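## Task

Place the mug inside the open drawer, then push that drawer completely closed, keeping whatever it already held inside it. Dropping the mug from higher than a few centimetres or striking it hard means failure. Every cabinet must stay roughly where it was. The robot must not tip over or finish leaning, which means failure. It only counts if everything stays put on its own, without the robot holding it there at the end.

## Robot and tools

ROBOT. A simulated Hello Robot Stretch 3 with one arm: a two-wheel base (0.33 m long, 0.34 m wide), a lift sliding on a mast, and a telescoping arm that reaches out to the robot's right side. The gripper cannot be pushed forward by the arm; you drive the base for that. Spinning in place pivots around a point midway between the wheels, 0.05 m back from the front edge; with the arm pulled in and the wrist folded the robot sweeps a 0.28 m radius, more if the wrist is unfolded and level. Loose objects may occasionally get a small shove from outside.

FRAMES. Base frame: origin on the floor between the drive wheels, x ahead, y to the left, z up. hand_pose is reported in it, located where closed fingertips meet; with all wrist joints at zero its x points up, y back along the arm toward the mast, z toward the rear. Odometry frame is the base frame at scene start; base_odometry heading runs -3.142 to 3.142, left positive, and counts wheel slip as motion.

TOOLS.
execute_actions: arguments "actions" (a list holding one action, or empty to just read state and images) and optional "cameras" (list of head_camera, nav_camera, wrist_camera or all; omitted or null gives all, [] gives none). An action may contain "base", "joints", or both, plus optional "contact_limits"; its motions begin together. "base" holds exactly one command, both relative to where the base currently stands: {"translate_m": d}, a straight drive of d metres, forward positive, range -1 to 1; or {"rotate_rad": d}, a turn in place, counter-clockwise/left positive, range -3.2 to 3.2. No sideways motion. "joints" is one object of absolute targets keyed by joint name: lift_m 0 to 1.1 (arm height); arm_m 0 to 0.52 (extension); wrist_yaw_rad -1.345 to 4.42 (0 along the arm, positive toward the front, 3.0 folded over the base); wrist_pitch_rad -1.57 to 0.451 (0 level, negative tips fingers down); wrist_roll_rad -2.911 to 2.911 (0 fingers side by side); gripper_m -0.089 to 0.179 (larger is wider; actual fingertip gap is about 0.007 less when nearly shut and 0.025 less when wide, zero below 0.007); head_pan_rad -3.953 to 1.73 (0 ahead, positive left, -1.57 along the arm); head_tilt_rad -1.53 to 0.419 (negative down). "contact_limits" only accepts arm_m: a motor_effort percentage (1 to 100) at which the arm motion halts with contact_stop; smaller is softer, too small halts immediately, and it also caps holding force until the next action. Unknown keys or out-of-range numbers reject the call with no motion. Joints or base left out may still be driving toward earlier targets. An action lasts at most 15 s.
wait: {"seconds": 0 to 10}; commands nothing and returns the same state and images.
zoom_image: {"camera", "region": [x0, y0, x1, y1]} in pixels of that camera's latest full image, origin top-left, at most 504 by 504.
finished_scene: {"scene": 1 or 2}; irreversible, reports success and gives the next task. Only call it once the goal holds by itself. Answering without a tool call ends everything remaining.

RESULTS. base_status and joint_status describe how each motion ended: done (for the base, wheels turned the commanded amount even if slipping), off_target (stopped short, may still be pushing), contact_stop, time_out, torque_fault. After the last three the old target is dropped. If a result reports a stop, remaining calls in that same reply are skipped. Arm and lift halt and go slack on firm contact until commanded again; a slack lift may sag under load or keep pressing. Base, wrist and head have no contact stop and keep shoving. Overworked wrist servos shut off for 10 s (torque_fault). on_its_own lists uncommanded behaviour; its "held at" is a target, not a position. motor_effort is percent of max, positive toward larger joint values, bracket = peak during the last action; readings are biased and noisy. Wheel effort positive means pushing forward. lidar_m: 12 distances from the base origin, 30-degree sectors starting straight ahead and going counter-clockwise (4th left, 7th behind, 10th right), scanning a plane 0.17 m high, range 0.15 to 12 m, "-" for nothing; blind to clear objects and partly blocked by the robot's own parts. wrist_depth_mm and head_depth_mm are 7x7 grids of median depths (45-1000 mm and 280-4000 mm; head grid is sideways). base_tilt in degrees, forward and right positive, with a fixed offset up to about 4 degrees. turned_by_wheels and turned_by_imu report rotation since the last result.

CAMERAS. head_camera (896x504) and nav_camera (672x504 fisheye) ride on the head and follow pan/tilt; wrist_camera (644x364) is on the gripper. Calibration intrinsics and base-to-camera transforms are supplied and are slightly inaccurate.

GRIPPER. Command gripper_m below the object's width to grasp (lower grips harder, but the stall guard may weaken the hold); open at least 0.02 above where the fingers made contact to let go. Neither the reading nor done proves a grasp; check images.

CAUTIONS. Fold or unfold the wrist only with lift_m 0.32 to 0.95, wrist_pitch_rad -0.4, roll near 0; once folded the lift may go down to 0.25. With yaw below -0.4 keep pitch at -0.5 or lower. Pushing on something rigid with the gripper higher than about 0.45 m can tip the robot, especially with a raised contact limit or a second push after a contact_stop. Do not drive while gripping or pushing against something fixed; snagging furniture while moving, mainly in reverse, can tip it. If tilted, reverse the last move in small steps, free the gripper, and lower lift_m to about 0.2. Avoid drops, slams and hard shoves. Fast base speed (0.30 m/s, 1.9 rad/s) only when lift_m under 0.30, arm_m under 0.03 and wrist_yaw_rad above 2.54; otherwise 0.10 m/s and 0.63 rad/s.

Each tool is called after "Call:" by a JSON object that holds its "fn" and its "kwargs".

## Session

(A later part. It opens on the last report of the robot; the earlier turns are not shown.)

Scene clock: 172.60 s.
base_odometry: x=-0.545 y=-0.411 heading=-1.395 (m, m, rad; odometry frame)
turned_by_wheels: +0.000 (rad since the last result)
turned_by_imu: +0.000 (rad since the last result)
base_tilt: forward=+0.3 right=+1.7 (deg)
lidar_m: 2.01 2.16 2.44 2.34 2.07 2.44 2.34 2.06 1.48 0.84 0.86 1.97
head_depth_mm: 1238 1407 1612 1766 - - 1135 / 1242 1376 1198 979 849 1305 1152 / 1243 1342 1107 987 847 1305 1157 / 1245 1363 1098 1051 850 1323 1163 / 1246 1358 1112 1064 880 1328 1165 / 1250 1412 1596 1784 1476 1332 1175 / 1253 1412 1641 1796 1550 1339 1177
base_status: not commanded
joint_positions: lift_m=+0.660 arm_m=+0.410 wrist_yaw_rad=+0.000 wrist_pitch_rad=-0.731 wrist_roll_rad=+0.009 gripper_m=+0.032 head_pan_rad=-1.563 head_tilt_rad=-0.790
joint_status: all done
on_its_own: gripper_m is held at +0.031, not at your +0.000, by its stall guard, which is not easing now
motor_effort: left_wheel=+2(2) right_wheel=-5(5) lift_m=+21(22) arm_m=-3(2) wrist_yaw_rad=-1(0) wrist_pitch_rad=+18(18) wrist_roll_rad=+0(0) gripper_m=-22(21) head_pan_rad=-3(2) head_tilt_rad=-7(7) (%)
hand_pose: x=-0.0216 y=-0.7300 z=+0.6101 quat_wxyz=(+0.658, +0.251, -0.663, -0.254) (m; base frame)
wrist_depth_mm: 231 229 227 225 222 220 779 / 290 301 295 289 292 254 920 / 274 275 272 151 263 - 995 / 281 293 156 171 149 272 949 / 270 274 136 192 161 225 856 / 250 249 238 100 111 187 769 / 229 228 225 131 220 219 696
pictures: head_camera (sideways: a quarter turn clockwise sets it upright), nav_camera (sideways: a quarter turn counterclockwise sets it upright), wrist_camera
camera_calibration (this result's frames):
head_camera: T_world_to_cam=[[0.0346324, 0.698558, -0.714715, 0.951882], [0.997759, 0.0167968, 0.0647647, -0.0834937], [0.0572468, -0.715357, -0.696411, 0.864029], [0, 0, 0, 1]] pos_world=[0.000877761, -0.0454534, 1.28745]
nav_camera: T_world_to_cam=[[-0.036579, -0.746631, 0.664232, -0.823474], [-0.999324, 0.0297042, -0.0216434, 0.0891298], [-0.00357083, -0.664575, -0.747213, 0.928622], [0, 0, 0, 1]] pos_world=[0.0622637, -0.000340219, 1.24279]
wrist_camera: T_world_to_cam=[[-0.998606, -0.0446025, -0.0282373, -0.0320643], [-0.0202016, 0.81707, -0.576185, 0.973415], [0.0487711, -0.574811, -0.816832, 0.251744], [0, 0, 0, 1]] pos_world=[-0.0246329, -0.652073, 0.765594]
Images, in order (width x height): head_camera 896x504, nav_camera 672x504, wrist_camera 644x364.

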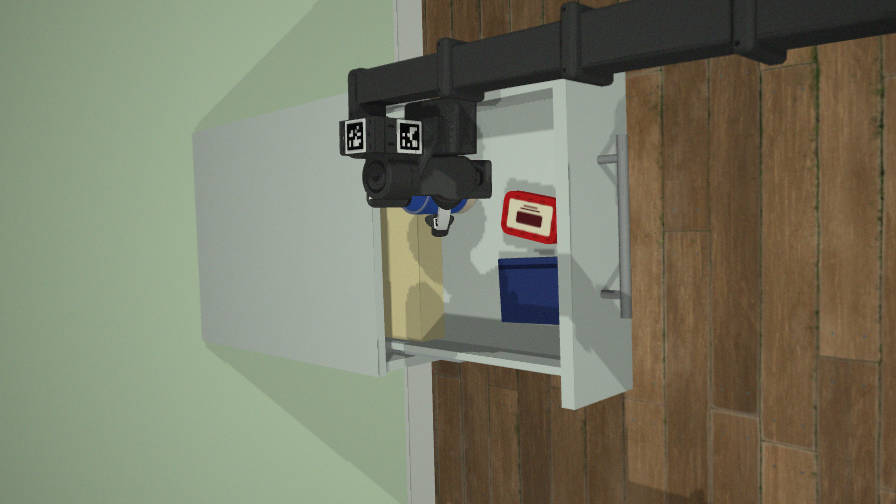

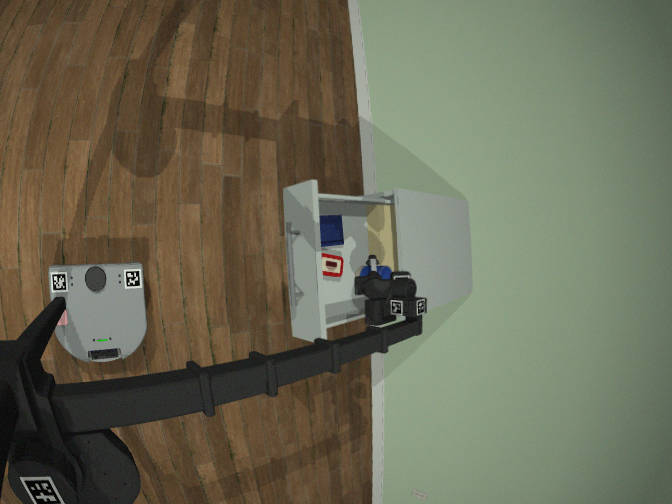

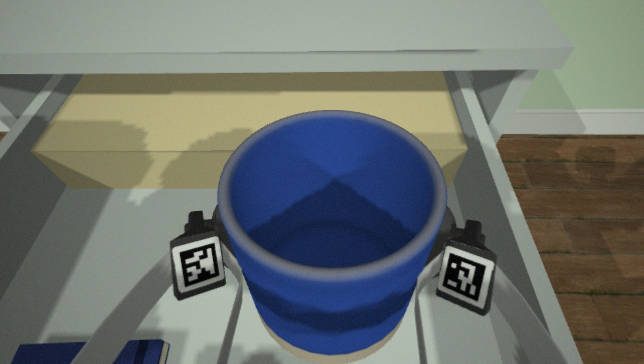

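Call:
{"fn": "execute_actions", "kwargs": {"actions": [{"joints":{"lift_m":0.626,"arm_m":0.422}}], "cameras": ["wrist_camera","head_camera"]}}

Call:
{"fn": "execute_actions", "kwargs": {"actions": [{"joints":{"lift_m":0.617}}], "cameras": ["wrist_camera"]}}

Scene clock: 179.47 s.
base_odometry: x=-0.545 y=-0.411 heading=-1.395 (m, m, rad; odometry frame)
turned_by_wheels: +0.000 (rad since the last result)
turned_by_imu: +0.001 (rad since the last result)
base_tilt: forward=+0.2 right=+1.7 (deg)
lidar_m: 2.00 2.16 2.45 2.34 2.06 2.44 2.33 2.06 1.49 0.84 0.86 1.97
head_depth_mm: 1237 1404 1609 1759 1517 - - / 1237 1382 1174 - 850 1303 1149 / 1240 1338 1093 - 850 1311 1155 / 1247 1364 1103 1053 849 1318 1163 / 1247 1352 1114 1061 880 1324 1164 / 1244 1417 1599 1799 1480 1333 1176 / 1255 1417 1635 1792 1558 1344 1175
base_status: not commanded
joint_positions: lift_m=+0.626 arm_m=+0.422 wrist_yaw_rad=+0.000 wrist_pitch_rad=-0.731 wrist_roll_rad=+0.009 gripper_m=+0.032 head_pan_rad=-1.563 head_tilt_rad=-0.790
joint_status: all done
on_its_own: gripper_m is held at +0.031, not at your +0.000, by its stall guard, which is not easing now
motor_effort: left_wheel=+2(2) right_wheel=-5(5) lift_m=+21(20) arm_m=+3(5) wrist_yaw_rad=+0(1) wrist_pitch_rad=+19(18) wrist_roll_rad=+0(0) gripper_m=-23(22) head_pan_rad=-3(3) head_tilt_rad=-7(6) (%)
hand_pose: x=-0.0216 y=-0.7414 z=+0.5761 quat_wxyz=(+0.657, +0.251, -0.663, -0.254) (m; base frame)
wrist_depth_mm: 185 184 183 183 182 182 738 / 262 258 257 254 254 241 878 / 236 235 230 151 224 225 989 / 260 257 155 170 150 208 907 / 239 236 136 192 161 194 798 / 215 215 206 100 111 182 161 / 198 195 194 131 189 189 145
pictures: head_camera (sideways: a quarter turn clockwise sets it upright), wrist_camera
camera_calibration (this result's frames):
head_camera: T_world_to_cam=[[0.0346323, 0.698558, -0.714715, 0.951882], [0.997759, 0.0167969, 0.0647647, -0.0834937], [0.0572469, -0.715357, -0.696411, 0.864029], [0, 0, 0, 1]] pos_world=[0.000877767, -0.0454534, 1.28745]
wrist_camera: T_world_to_cam=[[-0.998606, -0.0446008, -0.0282401, -0.0335285], [-0.0202018, 0.817108, -0.57613, 0.96309], [0.0487711, -0.574756, -0.81687, 0.217491], [0, 0, 0, 1]] pos_world=[-0.0246328, -0.66344, 0.73158]
Images, in order (width x height): head_camera 896x504, wrist_camera 644x364.

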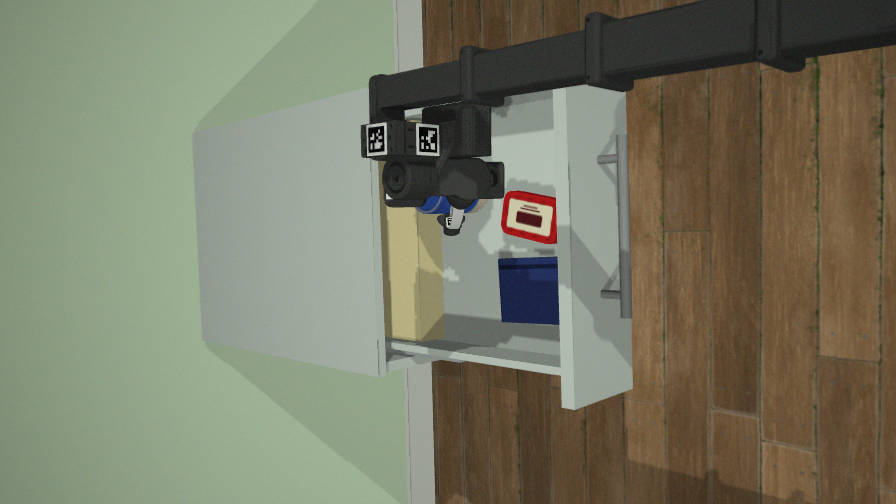

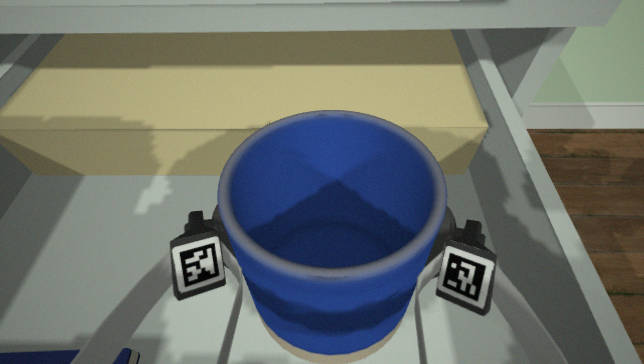

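Scene clock: 180.17 s.
base_odometry: x=-0.545 y=-0.411 heading=-1.395 (m, m, rad; odometry frame)
turned_by_wheels: +0.000 (rad since the last result)
turned_by_imu: +0.000 (rad since the last result)
base_tilt: forward=+0.2 right=+1.8 (deg)
lidar_m: 2.00 2.16 2.44 2.34 2.06 2.44 2.34 2.06 1.49 0.84 0.86 1.97
head_depth_mm: 1240 1403 1621 1752 1526 - - / 1240 1375 1149 - 847 1305 1150 / 1242 1348 1094 - 851 1307 1161 / 1242 1349 1102 1054 851 1318 1160 / 1238 1359 1112 1062 881 1326 1173 / 1243 1413 1595 1789 1467 1325 1174 / 1246 1414 1618 1793 1553 1342 1186
base_status: not commanded
joint_positions: lift_m=+0.617 arm_m=+0.422 wrist_yaw_rad=+0.000 wrist_pitch_rad=-0.731 wrist_roll_rad=+0.009 gripper_m=+0.032 head_pan_rad=-1.563 head_tilt_rad=-0.790
joint_status: all done
on_its_own: gripper_m is held at +0.031, not at your +0.000, by its stall guard, which is not easing now
motor_effort: left_wheel=+2(2) right_wheel=-4(5) lift_m=+21(21) arm_m=+4(4) wrist_yaw_rad=+0(1) wrist_pitch_rad=+18(18) wrist_roll_rad=+0(0) gripper_m=-22(21) head_pan_rad=-3(2) head_tilt_rad=-6(6) (%)
hand_pose: x=-0.0216 y=-0.7414 z=+0.5671 quat_wxyz=(+0.657, +0.251, -0.663, -0.254) (m; base frame)
wrist_depth_mm: 272 269 266 273 268 236 767 / 246 244 241 240 238 230 902 / 229 226 223 151 216 217 962 / 253 253 155 170 150 208 903 / 226 225 136 192 160 194 763 / 206 205 196 100 111 182 152 / 188 187 184 131 180 180 137
pictures: wrist_camera
camera_calibration (this result's frames):
wrist_camera: T_world_to_cam=[[-0.998606, -0.0446007, -0.0282401, -0.0337827], [-0.0202018, 0.817109, -0.57613, 0.957905], [0.048771, -0.574756, -0.81687, 0.210139], [0, 0, 0, 1]] pos_world=[-0.0246329, -0.66344, 0.72258]
Images, in order (width x height): wrist_camera 644x364.

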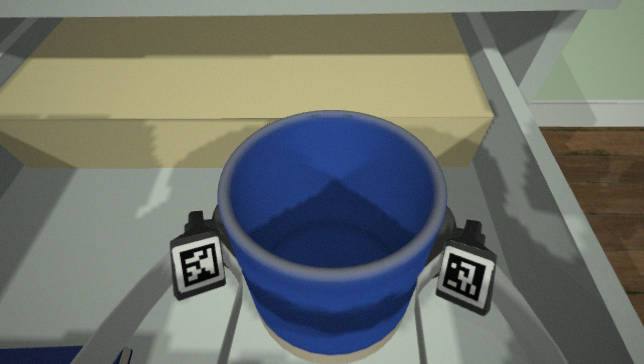

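Call:
{"fn": "execute_actions", "kwargs": {"actions": [{"joints":{"lift_m":0.603}}], "cameras": ["wrist_camera"]}}

Scene clock: 184.07 s.
base_odometry: x=-0.545 y=-0.411 heading=-1.395 (m, m, rad; odometry frame)
turned_by_wheels: +0.000 (rad since the last result)
turned_by_imu: +0.001 (rad since the last result)
base_tilt: forward=+0.4 right=+1.8 (deg)
lidar_m: 2.00 2.16 2.45 2.34 2.07 2.44 2.34 2.06 1.48 0.84 0.86 1.97
head_depth_mm: 1238 1392 1605 1738 1516 - - / 1243 1382 1155 - 847 1301 1155 / 1237 1336 1093 1049 850 1302 1160 / 1246 1351 1097 1058 849 1314 1167 / 1248 1363 1109 1063 879 1326 1167 / 1250 1410 1594 1785 1476 1331 1174 / 1245 1420 1637 1794 1542 1342 1180
base_status: not commanded
joint_positions: lift_m=+0.603 arm_m=+0.422 wrist_yaw_rad=+0.000 wrist_pitch_rad=-0.731 wrist_roll_rad=+0.009 gripper_m=+0.032 head_pan_rad=-1.563 head_tilt_rad=-0.790
joint_status: all done
on_its_own: gripper_m is held at +0.031, not at your +0.000, by its stall guard, which is not easing now
motor_effort: left_wheel=+2(2) right_wheel=-5(4) lift_m=+22(23) arm_m=+5(4) wrist_yaw_rad=-1(0) wrist_pitch_rad=+18(19) wrist_roll_rad=+0(0) gripper_m=-23(21) head_pan_rad=-3(2) head_tilt_rad=-7(7) (%)
hand_pose: x=-0.0216 y=-0.7414 z=+0.5530 quat_wxyz=(+0.657, +0.252, -0.663, -0.254) (m; base frame)
wrist_depth_mm: 262 262 258 255 253 235 768 / 223 221 219 218 215 208 899 / 228 227 218 151 209 208 963 / 236 234 156 169 150 209 849 / 211 210 135 191 160 194 144 / 191 191 182 100 111 182 137 / 175 173 172 131 167 170 138
pictures: wrist_camera
camera_calibration (this result's frames):
wrist_camera: T_world_to_cam=[[-0.998606, -0.0445971, -0.0282452, -0.0341723], [-0.0202014, 0.817172, -0.576039, 0.949807], [0.0487709, -0.574666, -0.816934, 0.1988], [0, 0, 0, 1]] pos_world=[-0.0246329, -0.663437, 0.708567]
Images, in order (width x height): wrist_camera 644x364.

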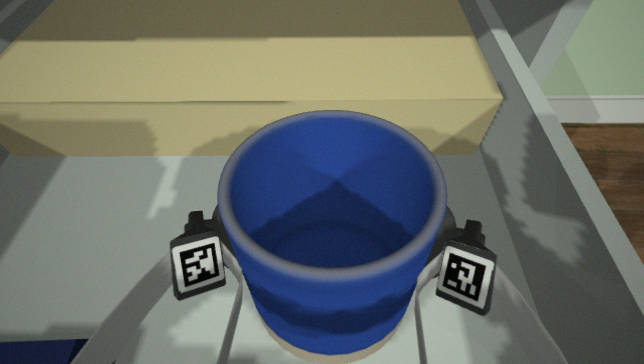

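Call:
{"fn": "execute_actions", "kwargs": {"actions": [{"joints":{"lift_m":0.595}}], "cameras": ["wrist_camera"]}}

Call:
{"fn": "execute_actions", "kwargs": {"actions": [{"joints":{"gripper_m":0.125}}], "cameras": ["wrist_camera"]}}

Call:
{"fn": "execute_actions", "kwargs": {"actions": [{"joints":{"lift_m":0.64}}]}}

Scene clock: 189.83 s.
base_odometry: x=-0.545 y=-0.411 heading=-1.395 (m, m, rad; odometry frame)
turned_by_wheels: +0.000 (rad since the last result)
turned_by_imu: +0.001 (rad since the last result)
base_tilt: forward=+0.3 right=+1.6 (deg)
lidar_m: 2.00 2.16 2.44 2.34 2.07 2.43 2.34 2.06 1.48 0.84 0.86 1.97
head_depth_mm: 1241 1404 1608 1759 1519 - - / 1239 1379 1152 - 848 1302 1151 / 1242 1352 1092 1050 848 1311 1158 / 1248 1358 1100 1057 851 1313 1165 / 1248 1359 1112 1060 878 1324 1175 / 1251 1411 1589 1786 1482 1334 1176 / 1251 1418 1638 1804 1552 1339 1177
base_status: not commanded
joint_positions: lift_m=+0.595 arm_m=+0.422 wrist_yaw_rad=+0.000 wrist_pitch_rad=-0.710 wrist_roll_rad=+0.009 gripper_m=+0.032 head_pan_rad=-1.563 head_tilt_rad=-0.790
joint_status: all done
on_its_own: gripper_m is held at +0.031, not at your +0.000, by its stall guard, which is not easing now
motor_effort: left_wheel=+2(2) right_wheel=-5(5) lift_m=+17(21) arm_m=+4(4) wrist_yaw_rad=+0(0) wrist_pitch_rad=+6(18) wrist_roll_rad=+0(0) gripper_m=-22(21) head_pan_rad=-2(2) head_tilt_rad=-6(6) (%)
hand_pose: x=-0.0216 y=-0.7452 z=+0.5488 quat_wxyz=(+0.660, +0.245, -0.666, -0.247) (m; base frame)
wrist_depth_mm: 265 261 258 256 254 236 753 / 221 221 218 215 214 209 888 / 223 221 213 150 205 204 970 / 234 232 151 171 149 209 161 / 207 207 137 191 159 193 144 / 188 187 179 100 111 178 137 / 171 169 168 134 164 167 138
pictures: wrist_camera
camera_calibration (this result's frames):
wrist_camera: T_world_to_cam=[[-0.998606, -0.0451707, -0.0273177, -0.0353993], [-0.020208, 0.805182, -0.592684, 0.950727], [0.0487676, -0.591305, -0.804972, 0.174197], [0, 0, 0, 1]] pos_world=[-0.0246328, -0.664103, 0.702737]
Images, in order (width x height): wrist_camera 644x364.

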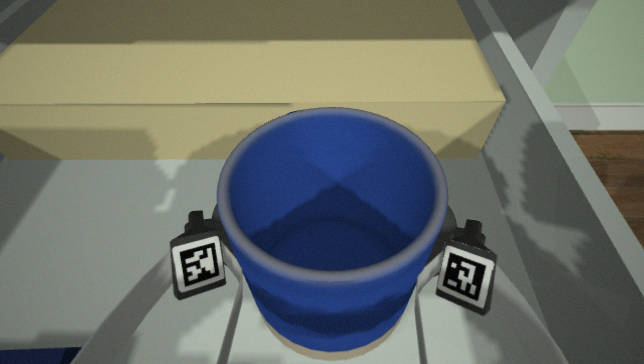

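Scene clock: 191.27 s.
base_odometry: x=-0.545 y=-0.411 heading=-1.395 (m, m, rad; odometry frame)
turned_by_wheels: +0.000 (rad since the last result)
turned_by_imu: +0.000 (rad since the last result)
base_tilt: forward=+0.2 right=+1.8 (deg)
lidar_m: 2.01 2.15 2.43 2.34 2.07 2.44 2.33 2.05 1.48 0.84 0.86 1.97
head_depth_mm: 1234 1401 1618 1763 1523 - - / 1237 1383 1154 - 848 1301 1153 / 1243 1348 1092 1054 848 1310 1162 / 1246 1350 1100 1061 849 1323 1162 / 1247 1360 1109 1062 881 1324 1168 / 1242 1419 1595 1770 1486 1336 1170 / 1250 1423 1640 1793 1554 1340 1180
base_status: not commanded
joint_positions: lift_m=+0.595 arm_m=+0.422 wrist_yaw_rad=+0.000 wrist_pitch_rad=-0.713 wrist_roll_rad=+0.009 gripper_m=+0.125 head_pan_rad=-1.563 head_tilt_rad=-0.790
joint_status: all done
motor_effort: left_wheel=+2(2) right_wheel=-5(5) lift_m=+20(18) arm_m=+4(4) wrist_yaw_rad=-1(0) wrist_pitch_rad=+7(9) wrist_roll_rad=+0(0) gripper_m=-1(90) head_pan_rad=-2(3) head_tilt_rad=-6(6) (%)
hand_pose: x=-0.0216 y=-0.7447 z=+0.5483 quat_wxyz=(+0.660, +0.246, -0.665, -0.248) (m; base frame)
wrist_depth_mm: 260 259 256 254 251 236 762 / 219 218 215 214 212 208 872 / 222 222 214 148 204 206 954 / 231 229 147 170 148 208 160 / 208 211 159 192 171 181 144 / 185 179 178 101 126 - 138 / 173 169 167 137 164 166 131
pictures: wrist_camera
camera_calibration (this result's frames):
wrist_camera: T_world_to_cam=[[-0.998606, -0.0450912, -0.0274449, -0.0352625], [-0.0202043, 0.806827, -0.590442, 0.949978], [0.048767, -0.589064, -0.806613, 0.176624], [0, 0, 0, 1]] pos_world=[-0.0246331, -0.664016, 0.702407]
Images, in order (width x height): wrist_camera 644x364.

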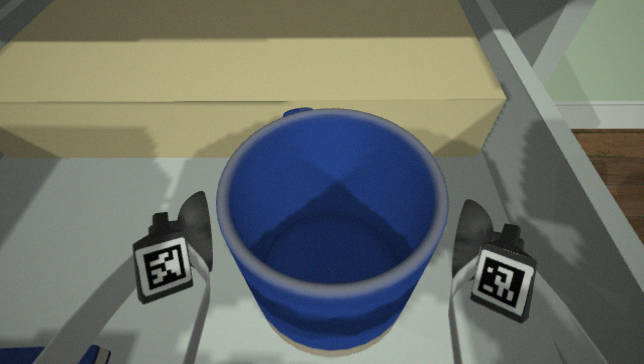

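Scene clock: 192.50 s.
base_odometry: x=-0.545 y=-0.411 heading=-1.395 (m, m, rad; odometry frame)
turned_by_wheels: +0.000 (rad since the last result)
turned_by_imu: +0.000 (rad since the last result)
base_tilt: forward=+0.3 right=+1.7 (deg)
lidar_m: 2.00 2.16 2.44 2.34 2.06 2.44 2.34 2.06 1.48 0.84 0.86 1.97
head_depth_mm: 1240 1407 1617 1769 1523 - 1127 / 1240 1380 1197 - 848 1303 1151 / 1255 1347 1106 989 849 1313 1155 / 1239 1366 1103 1056 850 1322 1158 / 1241 1366 1116 1063 880 1322 1170 / 1250 1420 1607 1779 1474 1332 1170 / 1252 1418 1630 1784 1551 1341 1176
base_status: not commanded
joint_positions: lift_m=+0.640 arm_m=+0.422 wrist_yaw_rad=+0.000 wrist_pitch_rad=-0.713 wrist_roll_rad=+0.009 gripper_m=+0.125 head_pan_rad=-1.563 head_tilt_rad=-0.790
joint_status: all done
motor_effort: left_wheel=+2(2) right_wheel=-4(5) lift_m=+37(40) arm_m=+4(4) wrist_yaw_rad=+0(0) wrist_pitch_rad=+8(7) wrist_roll_rad=+0(0) gripper_m=+0(0) head_pan_rad=-2(3) head_tilt_rad=-7(6) (%)
hand_pose: x=-0.0216 y=-0.7447 z=+0.5925 quat_wxyz=(+0.660, +0.246, -0.665, -0.248) (m; base frame)
wrist_depth_mm: 201 200 197 195 194 191 748 / 285 285 281 278 276 251 877 / 254 252 251 250 247 253 - / 268 268 264 189 261 246 976 / 259 261 243 209 210 185 846 / 232 225 224 219 217 - 766 / 216 210 211 150 204 201 678
pictures: head_camera (sideways: a quarter turn clockwise sets it upright), nav_camera (sideways: a quarter turn counterclockwise sets it upright), wrist_camera
camera_calibration (this result's frames):
head_camera: T_world_to_cam=[[0.0346323, 0.698558, -0.714715, 0.951883], [0.997759, 0.0167969, 0.0647647, -0.0834937], [0.0572469, -0.715357, -0.69641, 0.864029], [0, 0, 0, 1]] pos_world=[0.000877767, -0.0454534, 1.28745]
nav_camera: T_world_to_cam=[[-0.0365789, -0.746631, 0.664232, -0.823474], [-0.999324, 0.0297041, -0.0216434, 0.0891298], [-0.00357075, -0.664575, -0.747213, 0.928622], [0, 0, 0, 1]] pos_world=[0.0622637, -0.000340216, 1.24279]
wrist_camera: T_world_to_cam=[[-0.998606, -0.0450912, -0.027445, -0.0340497], [-0.0202043, 0.806827, -0.590442, 0.976069], [0.0487671, -0.589064, -0.806613, 0.212266], [0, 0, 0, 1]] pos_world=[-0.0246331, -0.664016, 0.746594]
Images, in order (width x height): head_camera 896x504, nav_camera 672x504, wrist_camera 644x364.

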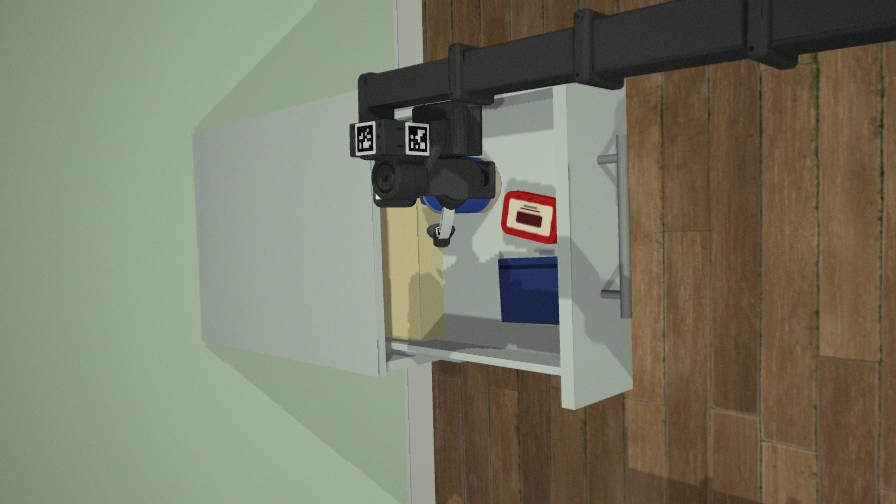

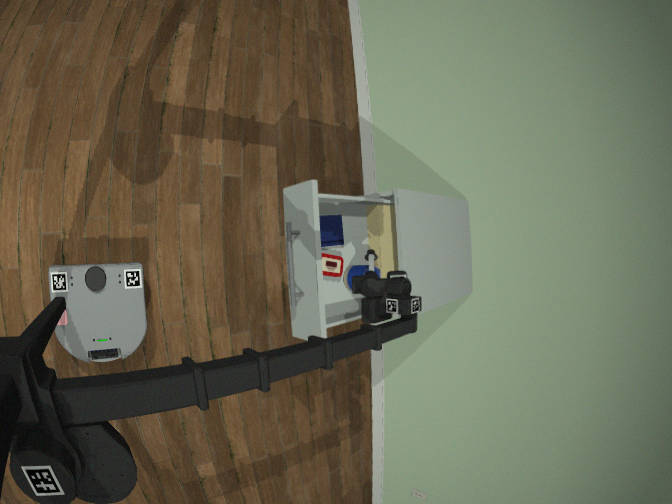

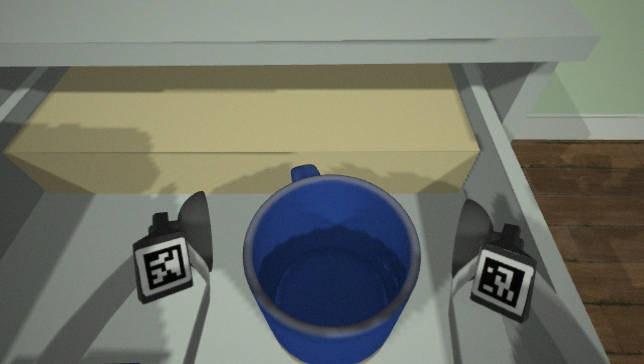

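Call:
{"fn": "execute_actions", "kwargs": {"actions": [{"joints":{"lift_m":0.74}}], "cameras": []}}

Call:
{"fn": "execute_actions", "kwargs": {"actions": [{"base":{"translate_m":0.08},"joints":{"arm_m":0.02,"gripper_m":0.0,"wrist_pitch_rad":-0.3}}], "cameras": []}}

Call:
{"fn": "execute_actions", "kwargs": {"actions": [{"joints":{"lift_m":0.567,"arm_m":0.04}}]}}

Scene clock: 200.13 s.
base_odometry: x=-0.545 y=-0.411 heading=-1.395 (m, m, rad; odometry frame)
turned_by_wheels: +0.000 (rad since the last result)
turned_by_imu: +0.001 (rad since the last result)
base_tilt: forward=+0.4 right=+1.7 (deg)
lidar_m: 2.01 2.16 2.45 2.34 2.07 2.44 2.33 2.07 1.49 0.84 0.86 1.97
head_depth_mm: 1235 1399 1579 - - 1285 1142 / 1239 1373 - 1041 848 1304 1149 / 1240 1353 1162 987 849 1309 1155 / 1243 1355 1104 1057 849 1315 1163 / 1245 1364 1111 1064 877 1319 1167 / 1246 1415 1597 1792 1470 1334 1168 / 1250 1419 1625 1775 1552 1343 1184
base_status: not commanded
joint_positions: lift_m=+0.740 arm_m=+0.422 wrist_yaw_rad=+0.000 wrist_pitch_rad=-0.713 wrist_roll_rad=+0.009 gripper_m=+0.125 head_pan_rad=-1.563 head_tilt_rad=-0.790
joint_status: all done
motor_effort: left_wheel=+1(1) right_wheel=-4(5) lift_m=+38(39) arm_m=+5(4) wrist_yaw_rad=-1(1) wrist_pitch_rad=+8(8) wrist_roll_rad=+0(0) gripper_m=+0(1) head_pan_rad=-3(3) head_tilt_rad=-7(6) (%)
hand_pose: x=-0.0216 y=-0.7447 z=+0.6925 quat_wxyz=(+0.660, +0.246, -0.665, -0.248) (m; base frame)
wrist_depth_mm: 792 407 399 394 388 782 773 / 854 338 338 335 328 836 897 / 296 294 290 288 285 944 - / 332 335 335 329 330 - - / 982 328 332 330 328 971 961 / 312 324 334 281 329 - 880 / 275 304 304 292 296 757 797
pictures: none
No camera images: the call's "cameras" was empty. Leave "cameras" out to get every camera's image.

Scene clock: 204.30 s.
base_odometry: x=-0.531 y=-0.490 heading=-1.395 (m, m, rad; odometry frame)
turned_by_wheels: +0.000 (rad since the last result)
turned_by_imu: +0.001 (rad since the last result)
base_tilt: forward=+0.4 right=+1.7 (deg)
lidar_m: 1.93 2.10 2.30 2.35 2.28 2.52 2.42 2.06 0.87 0.84 1.47 1.97
head_depth_mm: 1238 1400 1547 1622 842 1343 - / 1242 1336 1079 1007 842 1344 - / 1240 1348 1089 1046 913 - 1158 / 1246 1353 1104 1060 874 1316 1169 / 1245 1384 1554 1728 957 1327 1171 / 1250 1417 1628 1792 1530 1336 1171 / 1251 1412 1631 1795 1546 1334 1179
base_status: done
joint_positions: lift_m=+0.740 arm_m=+0.020 wrist_yaw_rad=+0.000 wrist_pitch_rad=-0.320 wrist_roll_rad=+0.009 gripper_m=+0.000 head_pan_rad=-1.563 head_tilt_rad=-0.790
joint_status: all done
motor_effort: left_wheel=+2(4) right_wheel=-5(9) lift_m=+37(37) arm_m=-2(1) wrist_yaw_rad=-1(1) wrist_pitch_rad=+12(13) wrist_roll_rad=+0(0) gripper_m=-3(88) head_pan_rad=-2(2) head_tilt_rad=-6(7) (%)
hand_pose: x=-0.0216 y=-0.4010 z=+0.7749 quat_wxyz=(+0.695, +0.112, -0.701, -0.114) (m; base frame)
wrist_depth_mm: - - - - - - - / - - - - - - - / - - - 730 728 - - / - - - 663 657 - - / - - 615 - 552 - - / - - 349 341 348 340 - / - 985 373 364 361 365 -
pictures: none
No camera images: the call's "cameras" was empty. Leave "cameras" out to get every camera's image.

Scene clock: 206.70 s.
base_odometry: x=-0.531 y=-0.490 heading=-1.395 (m, m, rad; odometry frame)
turned_by_wheels: +0.000 (rad since the last result)
turned_by_imu: +0.001 (rad since the last result)
base_tilt: forward=+0.3 right=+1.8 (deg)
lidar_m: 1.93 2.09 2.30 2.34 2.27 2.52 2.42 2.06 0.88 0.84 1.46 1.97
head_depth_mm: 1239 1400 1542 1629 842 1296 1189 / 1239 1339 1074 1007 843 1299 - / 1241 1343 1089 1045 842 1341 - / 1243 1352 1106 1056 875 1319 1164 / 1243 1385 1569 1718 950 1324 1172 / 1243 1411 1639 1800 1541 1331 1174 / 1250 1414 1630 1788 1551 1344 1179
base_status: not commanded
joint_positions: lift_m=+0.567 arm_m=+0.040 wrist_yaw_rad=+0.000 wrist_pitch_rad=-0.319 wrist_roll_rad=+0.009 gripper_m=+0.000 head_pan_rad=-1.563 head_tilt_rad=-0.790
joint_status: all done
motor_effort: left_wheel=+2(2) right_wheel=-5(4) lift_m=+19(33) arm_m=+4(3) wrist_yaw_rad=+0(0) wrist_pitch_rad=+12(12) wrist_roll_rad=+0(0) gripper_m=-2(2) head_pan_rad=-3(3) head_tilt_rad=-7(6) (%)
hand_pose: x=-0.0216 y=-0.4204 z=+0.6028 quat_wxyz=(+0.695, +0.112, -0.701, -0.113) (m; base frame)
wrist_depth_mm: - - - 735 737 - - / - - 672 631 604 - - / - 243 241 240 241 240 241 / - 257 254 253 251 248 247 / - 280 269 - 263 265 274 / 960 936 876 796 794 928 914 / 796 802 805 809 824 805 806
pictures: head_camera (sideways: a quarter turn clockwise sets it upright), nav_camera (sideways: a quarter turn counterclockwise sets it upright), wrist_camera
camera_calibration (this result's frames):
head_camera: T_world_to_cam=[[0.0346346, 0.698562, -0.71471, 0.951876], [0.997759, 0.0167932, 0.0647648, -0.0834938], [0.0572445, -0.715352, -0.696415, 0.864035], [0, 0, 0, 1]] pos_world=[0.000877614, -0.0454533, 1.28745]
nav_camera: T_world_to_cam=[[-0.0365814, -0.746636, 0.664226, -0.823467], [-0.999324, 0.0297075, -0.0216431, 0.0891294], [-0.00357301, -0.664569, -0.747218, 0.928628], [0, 0, 0, 1]] pos_world=[0.0622637, -0.000339995, 1.24279]
wrist_camera: T_world_to_cam=[[-0.998593, -0.0524524, -0.00785231, -0.0340004], [-0.0205144, 0.518525, -0.854816, 0.758672], [0.0489088, -0.853452, -0.518871, 0.127051], [0, 0, 0, 1]] pos_world=[-0.0246027, -0.286742, 0.714182]
Images, in order (width x height): head_camera 896x504, nav_camera 672x504, wrist_camera 644x364.

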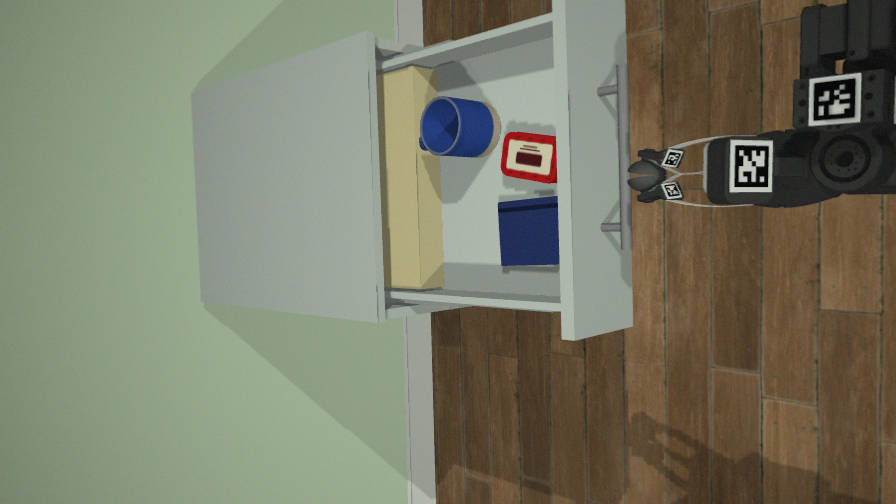

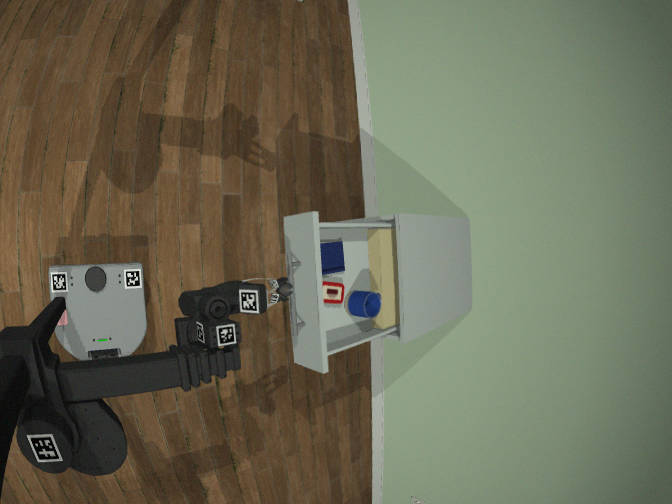

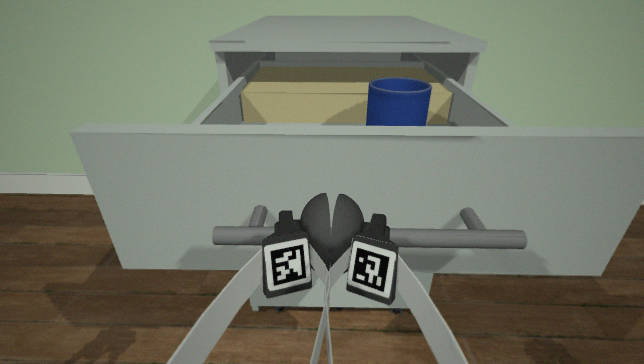

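Call:
{"fn": "execute_actions", "kwargs": {"actions": [{"joints":{"arm_m":0.22},"contact_limits":{"arm_m":12}}], "cameras": ["wrist_camera","head_camera"]}}

Scene clock: 212.53 s.
base_odometry: x=-0.531 y=-0.490 heading=-1.395 (m, m, rad; odometry frame)
turned_by_wheels: +0.000 (rad since the last result)
turned_by_imu: +0.002 (rad since the last result)
base_tilt: forward=+0.2 right=+1.8 (deg)
lidar_m: 1.92 2.10 2.30 2.34 2.28 2.51 2.42 2.06 0.88 0.84 1.46 1.97
head_depth_mm: 1241 1397 1545 1052 1455 1317 - / 1239 1326 1076 1045 906 1256 1151 / 1240 1347 1086 1032 1317 1279 1158 / 1248 1354 1091 1055 1351 1317 1161 / 1244 1386 1558 1714 1497 1324 1168 / 1246 1412 1631 1793 1536 1336 1173 / 1245 1411 1636 1792 1556 1341 1181
base_status: not commanded
joint_positions: lift_m=+0.567 arm_m=+0.220 wrist_yaw_rad=+0.001 wrist_pitch_rad=-0.321 wrist_roll_rad=+0.009 gripper_m=+0.000 head_pan_rad=-1.564 head_tilt_rad=-0.792
joint_status: all done
motor_effort: left_wheel=+1(3) right_wheel=-3(7) lift_m=+19(19) arm_m=+5(13) wrist_yaw_rad=-2(3) wrist_pitch_rad=+13(18) wrist_roll_rad=+0(0) gripper_m=-1(3) head_pan_rad=-2(3) head_tilt_rad=-5(6) (%)
contact_limits: arm_m 12 (drawing in: default 21, maximum 35; extending or still: default 30, maximum 49)
hand_pose: x=-0.0212 y=-0.6000 z=+0.6023 quat_wxyz=(+0.695, +0.113, -0.701, -0.114) (m; base frame)
wrist_depth_mm: 916 885 865 695 695 864 879 / 987 971 469 502 415 390 905 / - - 462 490 374 427 986 / 183 182 182 183 182 181 179 / 198 197 197 - 192 191 190 / 229 219 208 214 206 202 209 / 779 765 594 579 590 236 234
pictures: head_camera (sideways: a quarter turn clockwise sets it upright), wrist_camera
camera_calibration (this result's frames):
head_camera: T_world_to_cam=[[0.0348207, 0.700093, -0.713202, 0.949909], [0.997765, 0.0163715, 0.0647845, -0.0835194], [0.0570314, -0.713864, -0.697959, 0.866044], [0, 0, 0, 1]] pos_world=[0.000864545, -0.0454205, 1.28735]
wrist_camera: T_world_to_cam=[[-0.998508, -0.0540171, -0.00797043, -0.0439216], [-0.0213387, 0.520407, -0.853652, 0.8518], [0.0502596, -0.852208, -0.520783, -0.0246507], [0, 0, 0, 1]] pos_world=[-0.0244409, -0.466662, 0.713953]
Images, in order (width x height): head_camera 896x504, wrist_camera 644x364.

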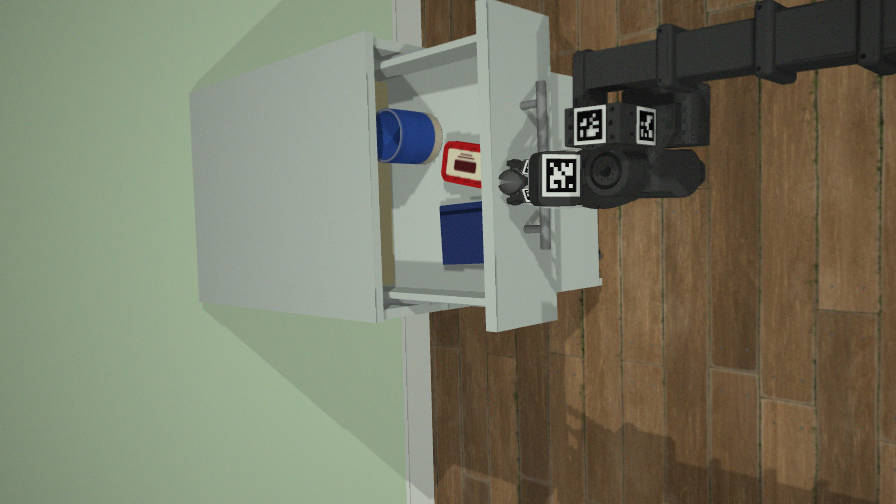

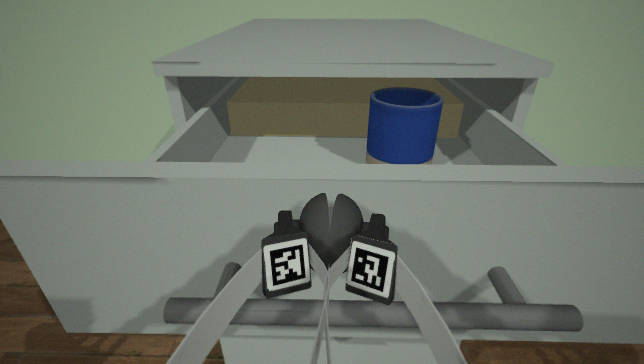

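Call:
{"fn": "execute_actions", "kwargs": {"actions": [{"joints":{"arm_m":0.3},"contact_limits":{"arm_m":12}}], "cameras": ["wrist_camera"]}}

Call:
{"fn": "execute_actions", "kwargs": {"actions": [{"joints":{"arm_m":0.41},"contact_limits":{"arm_m":15}}], "cameras": ["wrist_camera"]}}

Call:
{"fn": "execute_actions", "kwargs": {"actions": [{"joints":{"arm_m":0.49},"contact_limits":{"arm_m":15}}], "cameras": ["wrist_camera"]}}

Scene clock: 221.17 s.
base_odometry: x=-0.531 y=-0.490 heading=-1.395 (m, m, rad; odometry frame)
turned_by_wheels: +0.000 (rad since the last result)
turned_by_imu: +0.001 (rad since the last result)
base_tilt: forward=+0.3 right=+1.8 (deg)
lidar_m: 1.93 2.09 2.30 2.35 2.28 2.52 2.42 2.06 0.88 0.83 1.47 1.97
head_depth_mm: 1237 1397 1544 1054 1506 1320 - / 1241 1332 1079 1027 - 1297 1154 / 1244 1335 1085 1069 1416 1308 1159 / 1243 1350 1102 999 1361 1312 1166 / 1251 1394 1560 1675 1524 1330 1172 / 1248 1409 1625 1785 1544 1332 1170 / 1249 1424 1633 1785 1549 1345 1184
base_status: not commanded
joint_positions: lift_m=+0.567 arm_m=+0.300 wrist_yaw_rad=+0.005 wrist_pitch_rad=-0.322 wrist_roll_rad=+0.009 gripper_m=+0.000 head_pan_rad=-1.564 head_tilt_rad=-0.792
joint_status: all done
motor_effort: left_wheel=+1(1) right_wheel=-4(5) lift_m=+19(19) arm_m=+5(7) wrist_yaw_rad=-6(7) wrist_pitch_rad=+12(13) wrist_roll_rad=+1(0) gripper_m=-3(4) head_pan_rad=-2(2) head_tilt_rad=-6(5) (%)
contact_limits: arm_m 12 (drawing in: default 21, maximum 35; extending or still: default 30, maximum 49)
hand_pose: x=-0.0203 y=-0.6800 z=+0.6023 quat_wxyz=(+0.695, +0.115, -0.701, -0.112) (m; base frame)
wrist_depth_mm: 830 841 790 690 692 785 783 / 903 333 329 331 331 295 805 / 978 389 461 492 373 391 908 / 183 183 181 182 181 180 179 / 199 197 195 - 192 190 190 / 231 218 209 214 205 203 208 / 798 758 459 423 331 236 233
pictures: wrist_camera
camera_calibration (this result's frames):
wrist_camera: T_world_to_cam=[[-0.9983, -0.0577436, -0.00797134, -0.0498938], [-0.0232809, 0.520335, -0.853645, 0.893348], [0.0534403, -0.852008, -0.520794, -0.0926524], [0, 0, 0, 1]] pos_world=[-0.0240597, -0.546661, 0.713951]
Images, in order (width x height): wrist_camera 644x364.

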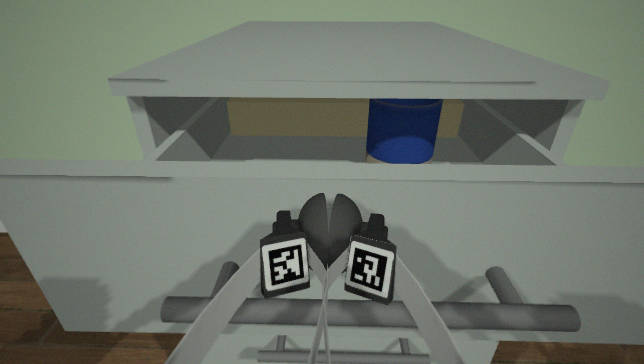

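Scene clock: 223.23 s.
base_odometry: x=-0.531 y=-0.490 heading=-1.395 (m, m, rad; odometry frame)
turned_by_wheels: +0.000 (rad since the last result)
turned_by_imu: +0.000 (rad since the last result)
base_tilt: forward=+0.3 right=+1.8 (deg)
lidar_m: 1.93 2.09 2.29 2.35 2.28 2.52 2.42 2.06 0.88 0.84 1.46 1.97
head_depth_mm: 1241 1398 1545 1672 1492 1316 - / 1243 1331 1078 1054 1402 1300 1149 / 1238 1337 1089 1030 1383 1314 1154 / 1240 1356 1099 1107 1355 1318 1163 / 1248 1385 1560 1717 1523 1329 1172 / 1248 1406 1627 1800 1536 1332 1171 / 1244 1432 1632 1786 1554 1342 1180
base_status: not commanded
joint_positions: lift_m=+0.567 arm_m=+0.410 wrist_yaw_rad=+0.003 wrist_pitch_rad=-0.321 wrist_roll_rad=+0.009 gripper_m=+0.000 head_pan_rad=-1.564 head_tilt_rad=-0.792
joint_status: all done
motor_effort: left_wheel=+1(2) right_wheel=-2(6) lift_m=+19(20) arm_m=+4(6) wrist_yaw_rad=-4(10) wrist_pitch_rad=+13(13) wrist_roll_rad=+0(0) gripper_m=-4(3) head_pan_rad=-3(3) head_tilt_rad=-5(5) (%)
contact_limits: arm_m 15 (drawing in: default 21, maximum 35; extending or still: default 30, maximum 49)
hand_pose: x=-0.0209 y=-0.7902 z=+0.6025 quat_wxyz=(+0.695, +0.113, -0.701, -0.113) (m; base frame)
wrist_depth_mm: 726 714 694 694 681 692 688 / 771 290 292 295 295 293 720 / 199 200 201 197 196 194 195 / 215 210 210 207 207 205 203 / 979 232 226 - 225 224 223 / 940 257 257 257 239 238 244 / 810 288 287 281 283 278 282
pictures: wrist_camera
camera_calibration (this result's frames):
wrist_camera: T_world_to_cam=[[-0.998429, -0.0554692, -0.00791964, -0.0550297], [-0.0220893, 0.519553, -0.854153, 0.950591], [0.0514939, -0.852636, -0.519962, -0.187443], [0, 0, 0, 1]] pos_world=[-0.0242931, -0.656756, 0.714051]
Images, in order (width x height): wrist_camera 644x364.

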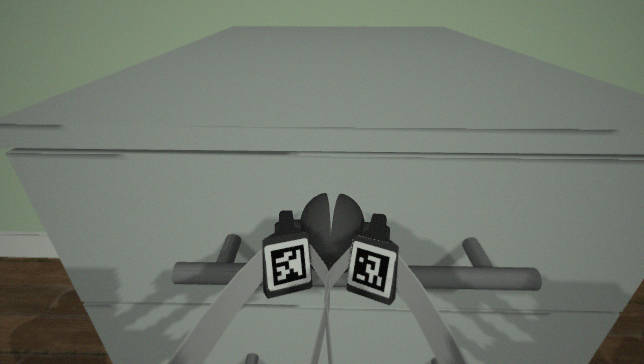

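Scene clock: 225.27 s.
base_odometry: x=-0.531 y=-0.490 heading=-1.395 (m, m, rad; odometry frame)
turned_by_wheels: +0.000 (rad since the last result)
turned_by_imu: +0.000 (rad since the last result)
base_tilt: forward=+0.3 right=+1.8 (deg)
lidar_m: 1.93 2.10 2.30 2.34 2.28 2.52 2.42 2.06 0.88 0.84 1.46 1.97
head_depth_mm: 1237 1394 1548 1683 1509 1317 - / 1228 1328 1078 - 1361 1297 1147 / 1241 1328 1089 - 1356 1312 1153 / 1246 1355 1099 1116 1358 1320 1159 / 1244 1380 1558 1716 1525 1326 1165 / 1251 1415 1627 1791 1543 1329 1174 / 1255 1425 1639 1781 1556 1337 1184
base_status: not commanded
joint_positions: lift_m=+0.567 arm_m=+0.439 wrist_yaw_rad=+0.002 wrist_pitch_rad=-0.324 wrist_roll_rad=+0.009 gripper_m=+0.000 head_pan_rad=-1.564 head_tilt_rad=-0.792
joint_status: arm_m contact_stop (moved +0.029 of +0.080)
on_its_own: arm_m is slack since a contact_stop, until your next command for it (your +0.490 is given up)
motor_effort: left_wheel=+1(3) right_wheel=-3(5) lift_m=+19(19) arm_m=+1(17) wrist_yaw_rad=-3(2) wrist_pitch_rad=+14(25) wrist_roll_rad=+0(0) gripper_m=-2(3) head_pan_rad=-3(3) head_tilt_rad=-5(5) (%)
contact_limits: arm_m 15 (drawing in: default 21, maximum 35; extending or still: default 30, maximum 49)
hand_pose: x=-0.0211 y=-0.8189 z=+0.6017 quat_wxyz=(+0.695, +0.114, -0.701, -0.114) (m; base frame)
wrist_depth_mm: 691 695 662 660 653 665 645 / 756 286 288 287 288 287 700 / 183 183 184 184 185 184 184 / 181 180 180 176 175 174 173 / 198 196 195 - 192 190 190 / 225 218 205 216 206 203 209 / 769 244 244 241 241 236 236
pictures: wrist_camera
camera_calibration (this result's frames):
wrist_camera: T_world_to_cam=[[-0.99849, -0.0543419, -0.00809135, -0.0558609], [-0.0215212, 0.522362, -0.852452, 0.966115], [0.0505505, -0.85099, -0.522743, -0.209274], [0, 0, 0, 1]] pos_world=[-0.0244057, -0.685788, 0.713718]
Images, in order (width x height): wrist_camera 644x364.

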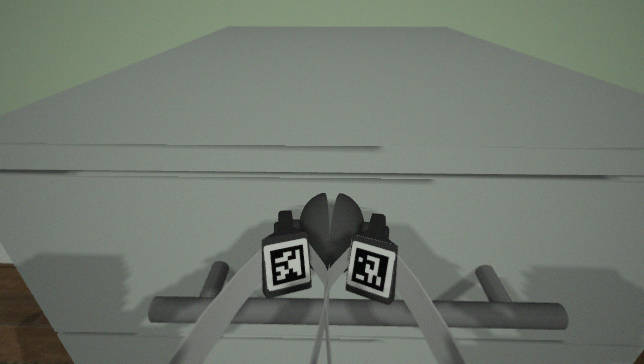

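Call:
{"fn": "execute_actions", "kwargs": {"actions": [{"joints":{"arm_m":0.38}}], "cameras": ["wrist_camera","head_camera"]}}

Scene clock: 231.53 s.
base_odometry: x=-0.531 y=-0.490 heading=-1.395 (m, m, rad; odometry frame)
turned_by_wheels: +0.000 (rad since the last result)
turned_by_imu: +0.001 (rad since the last result)
base_tilt: forward=+0.2 right=+1.8 (deg)
lidar_m: 1.93 2.09 2.30 2.34 2.28 2.52 2.42 2.06 0.88 0.84 1.46 1.96
head_depth_mm: 1235 1402 1544 1670 1481 1301 - / 1238 1331 1076 1057 1413 1298 1154 / 1241 1342 1085 1061 1403 1310 1156 / 1248 1354 1100 1112 1353 1310 1162 / 1246 1393 1554 1725 1520 1323 1167 / 1246 1409 1636 1793 1533 1330 1170 / 1246 1424 1624 1783 1550 1335 1181
base_status: not commanded
joint_positions: lift_m=+0.567 arm_m=+0.380 wrist_yaw_rad=+0.002 wrist_pitch_rad=-0.320 wrist_roll_rad=+0.009 gripper_m=+0.000 head_pan_rad=-1.564 head_tilt_rad=-0.792
joint_status: all done
motor_effort: left_wheel=+1(1) right_wheel=-2(4) lift_m=+19(20) arm_m=-3(1) wrist_yaw_rad=-2(2) wrist_pitch_rad=+12(14) wrist_roll_rad=+0(0) gripper_m=-2(2) head_pan_rad=-2(2) head_tilt_rad=-5(5) (%)
hand_pose: x=-0.0211 y=-0.7609 z=+0.6026 quat_wxyz=(+0.695, +0.113, -0.701, -0.113) (m; base frame)
wrist_depth_mm: 746 739 718 689 694 726 707 / 791 292 292 293 292 293 748 / 236 226 224 224 223 222 221 / 942 246 245 243 241 241 240 / - 269 258 - 256 258 269 / 961 301 298 303 293 291 903 / 811 348 322 324 321 325 783
pictures: head_camera (sideways: a quarter turn clockwise sets it upright), wrist_camera
camera_calibration (this result's frames):
head_camera: T_world_to_cam=[[0.0348257, 0.700111, -0.713184, 0.949886], [0.997765, 0.0163626, 0.0647848, -0.0835197], [0.0570261, -0.713846, -0.697977, 0.866067], [0, 0, 0, 1]] pos_world=[0.000864212, -0.0454201, 1.28735]
wrist_camera: T_world_to_cam=[[-0.99849, -0.0543545, -0.00790499, -0.052827], [-0.0215079, 0.519343, -0.854295, 0.935338], [0.0505401, -0.852835, -0.519728, -0.162696], [0, 0, 0, 1]] pos_world=[-0.0244074, -0.627386, 0.714079]
Images, in order (width x height): head_camera 896x504, wrist_camera 644x364.

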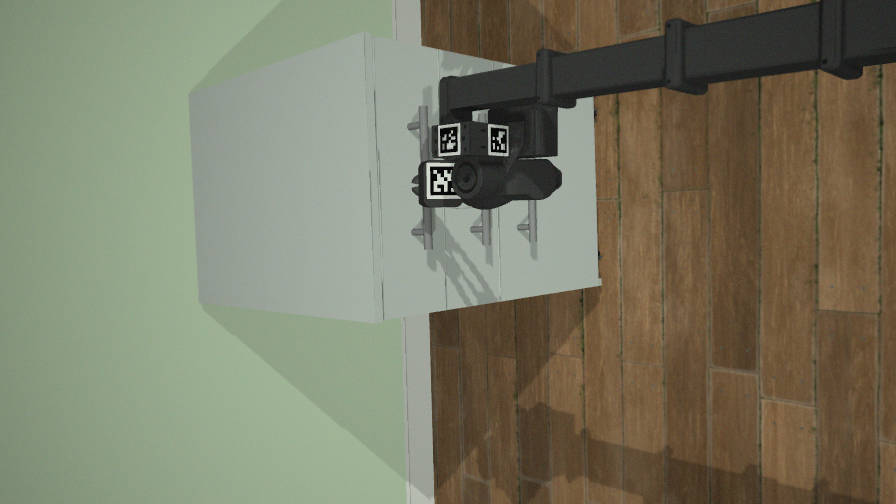

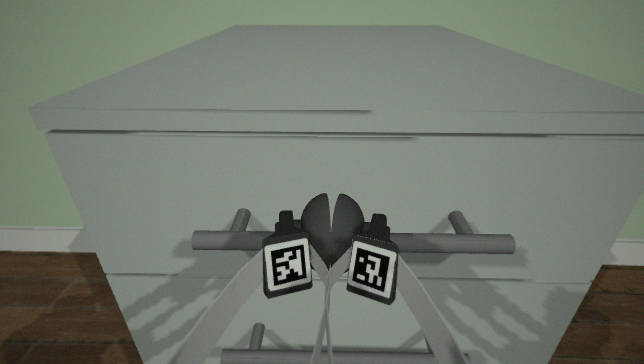

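Call:
{"fn": "finished_scene", "kwargs": {"scene": 2}}

The scene is finished: the task was done.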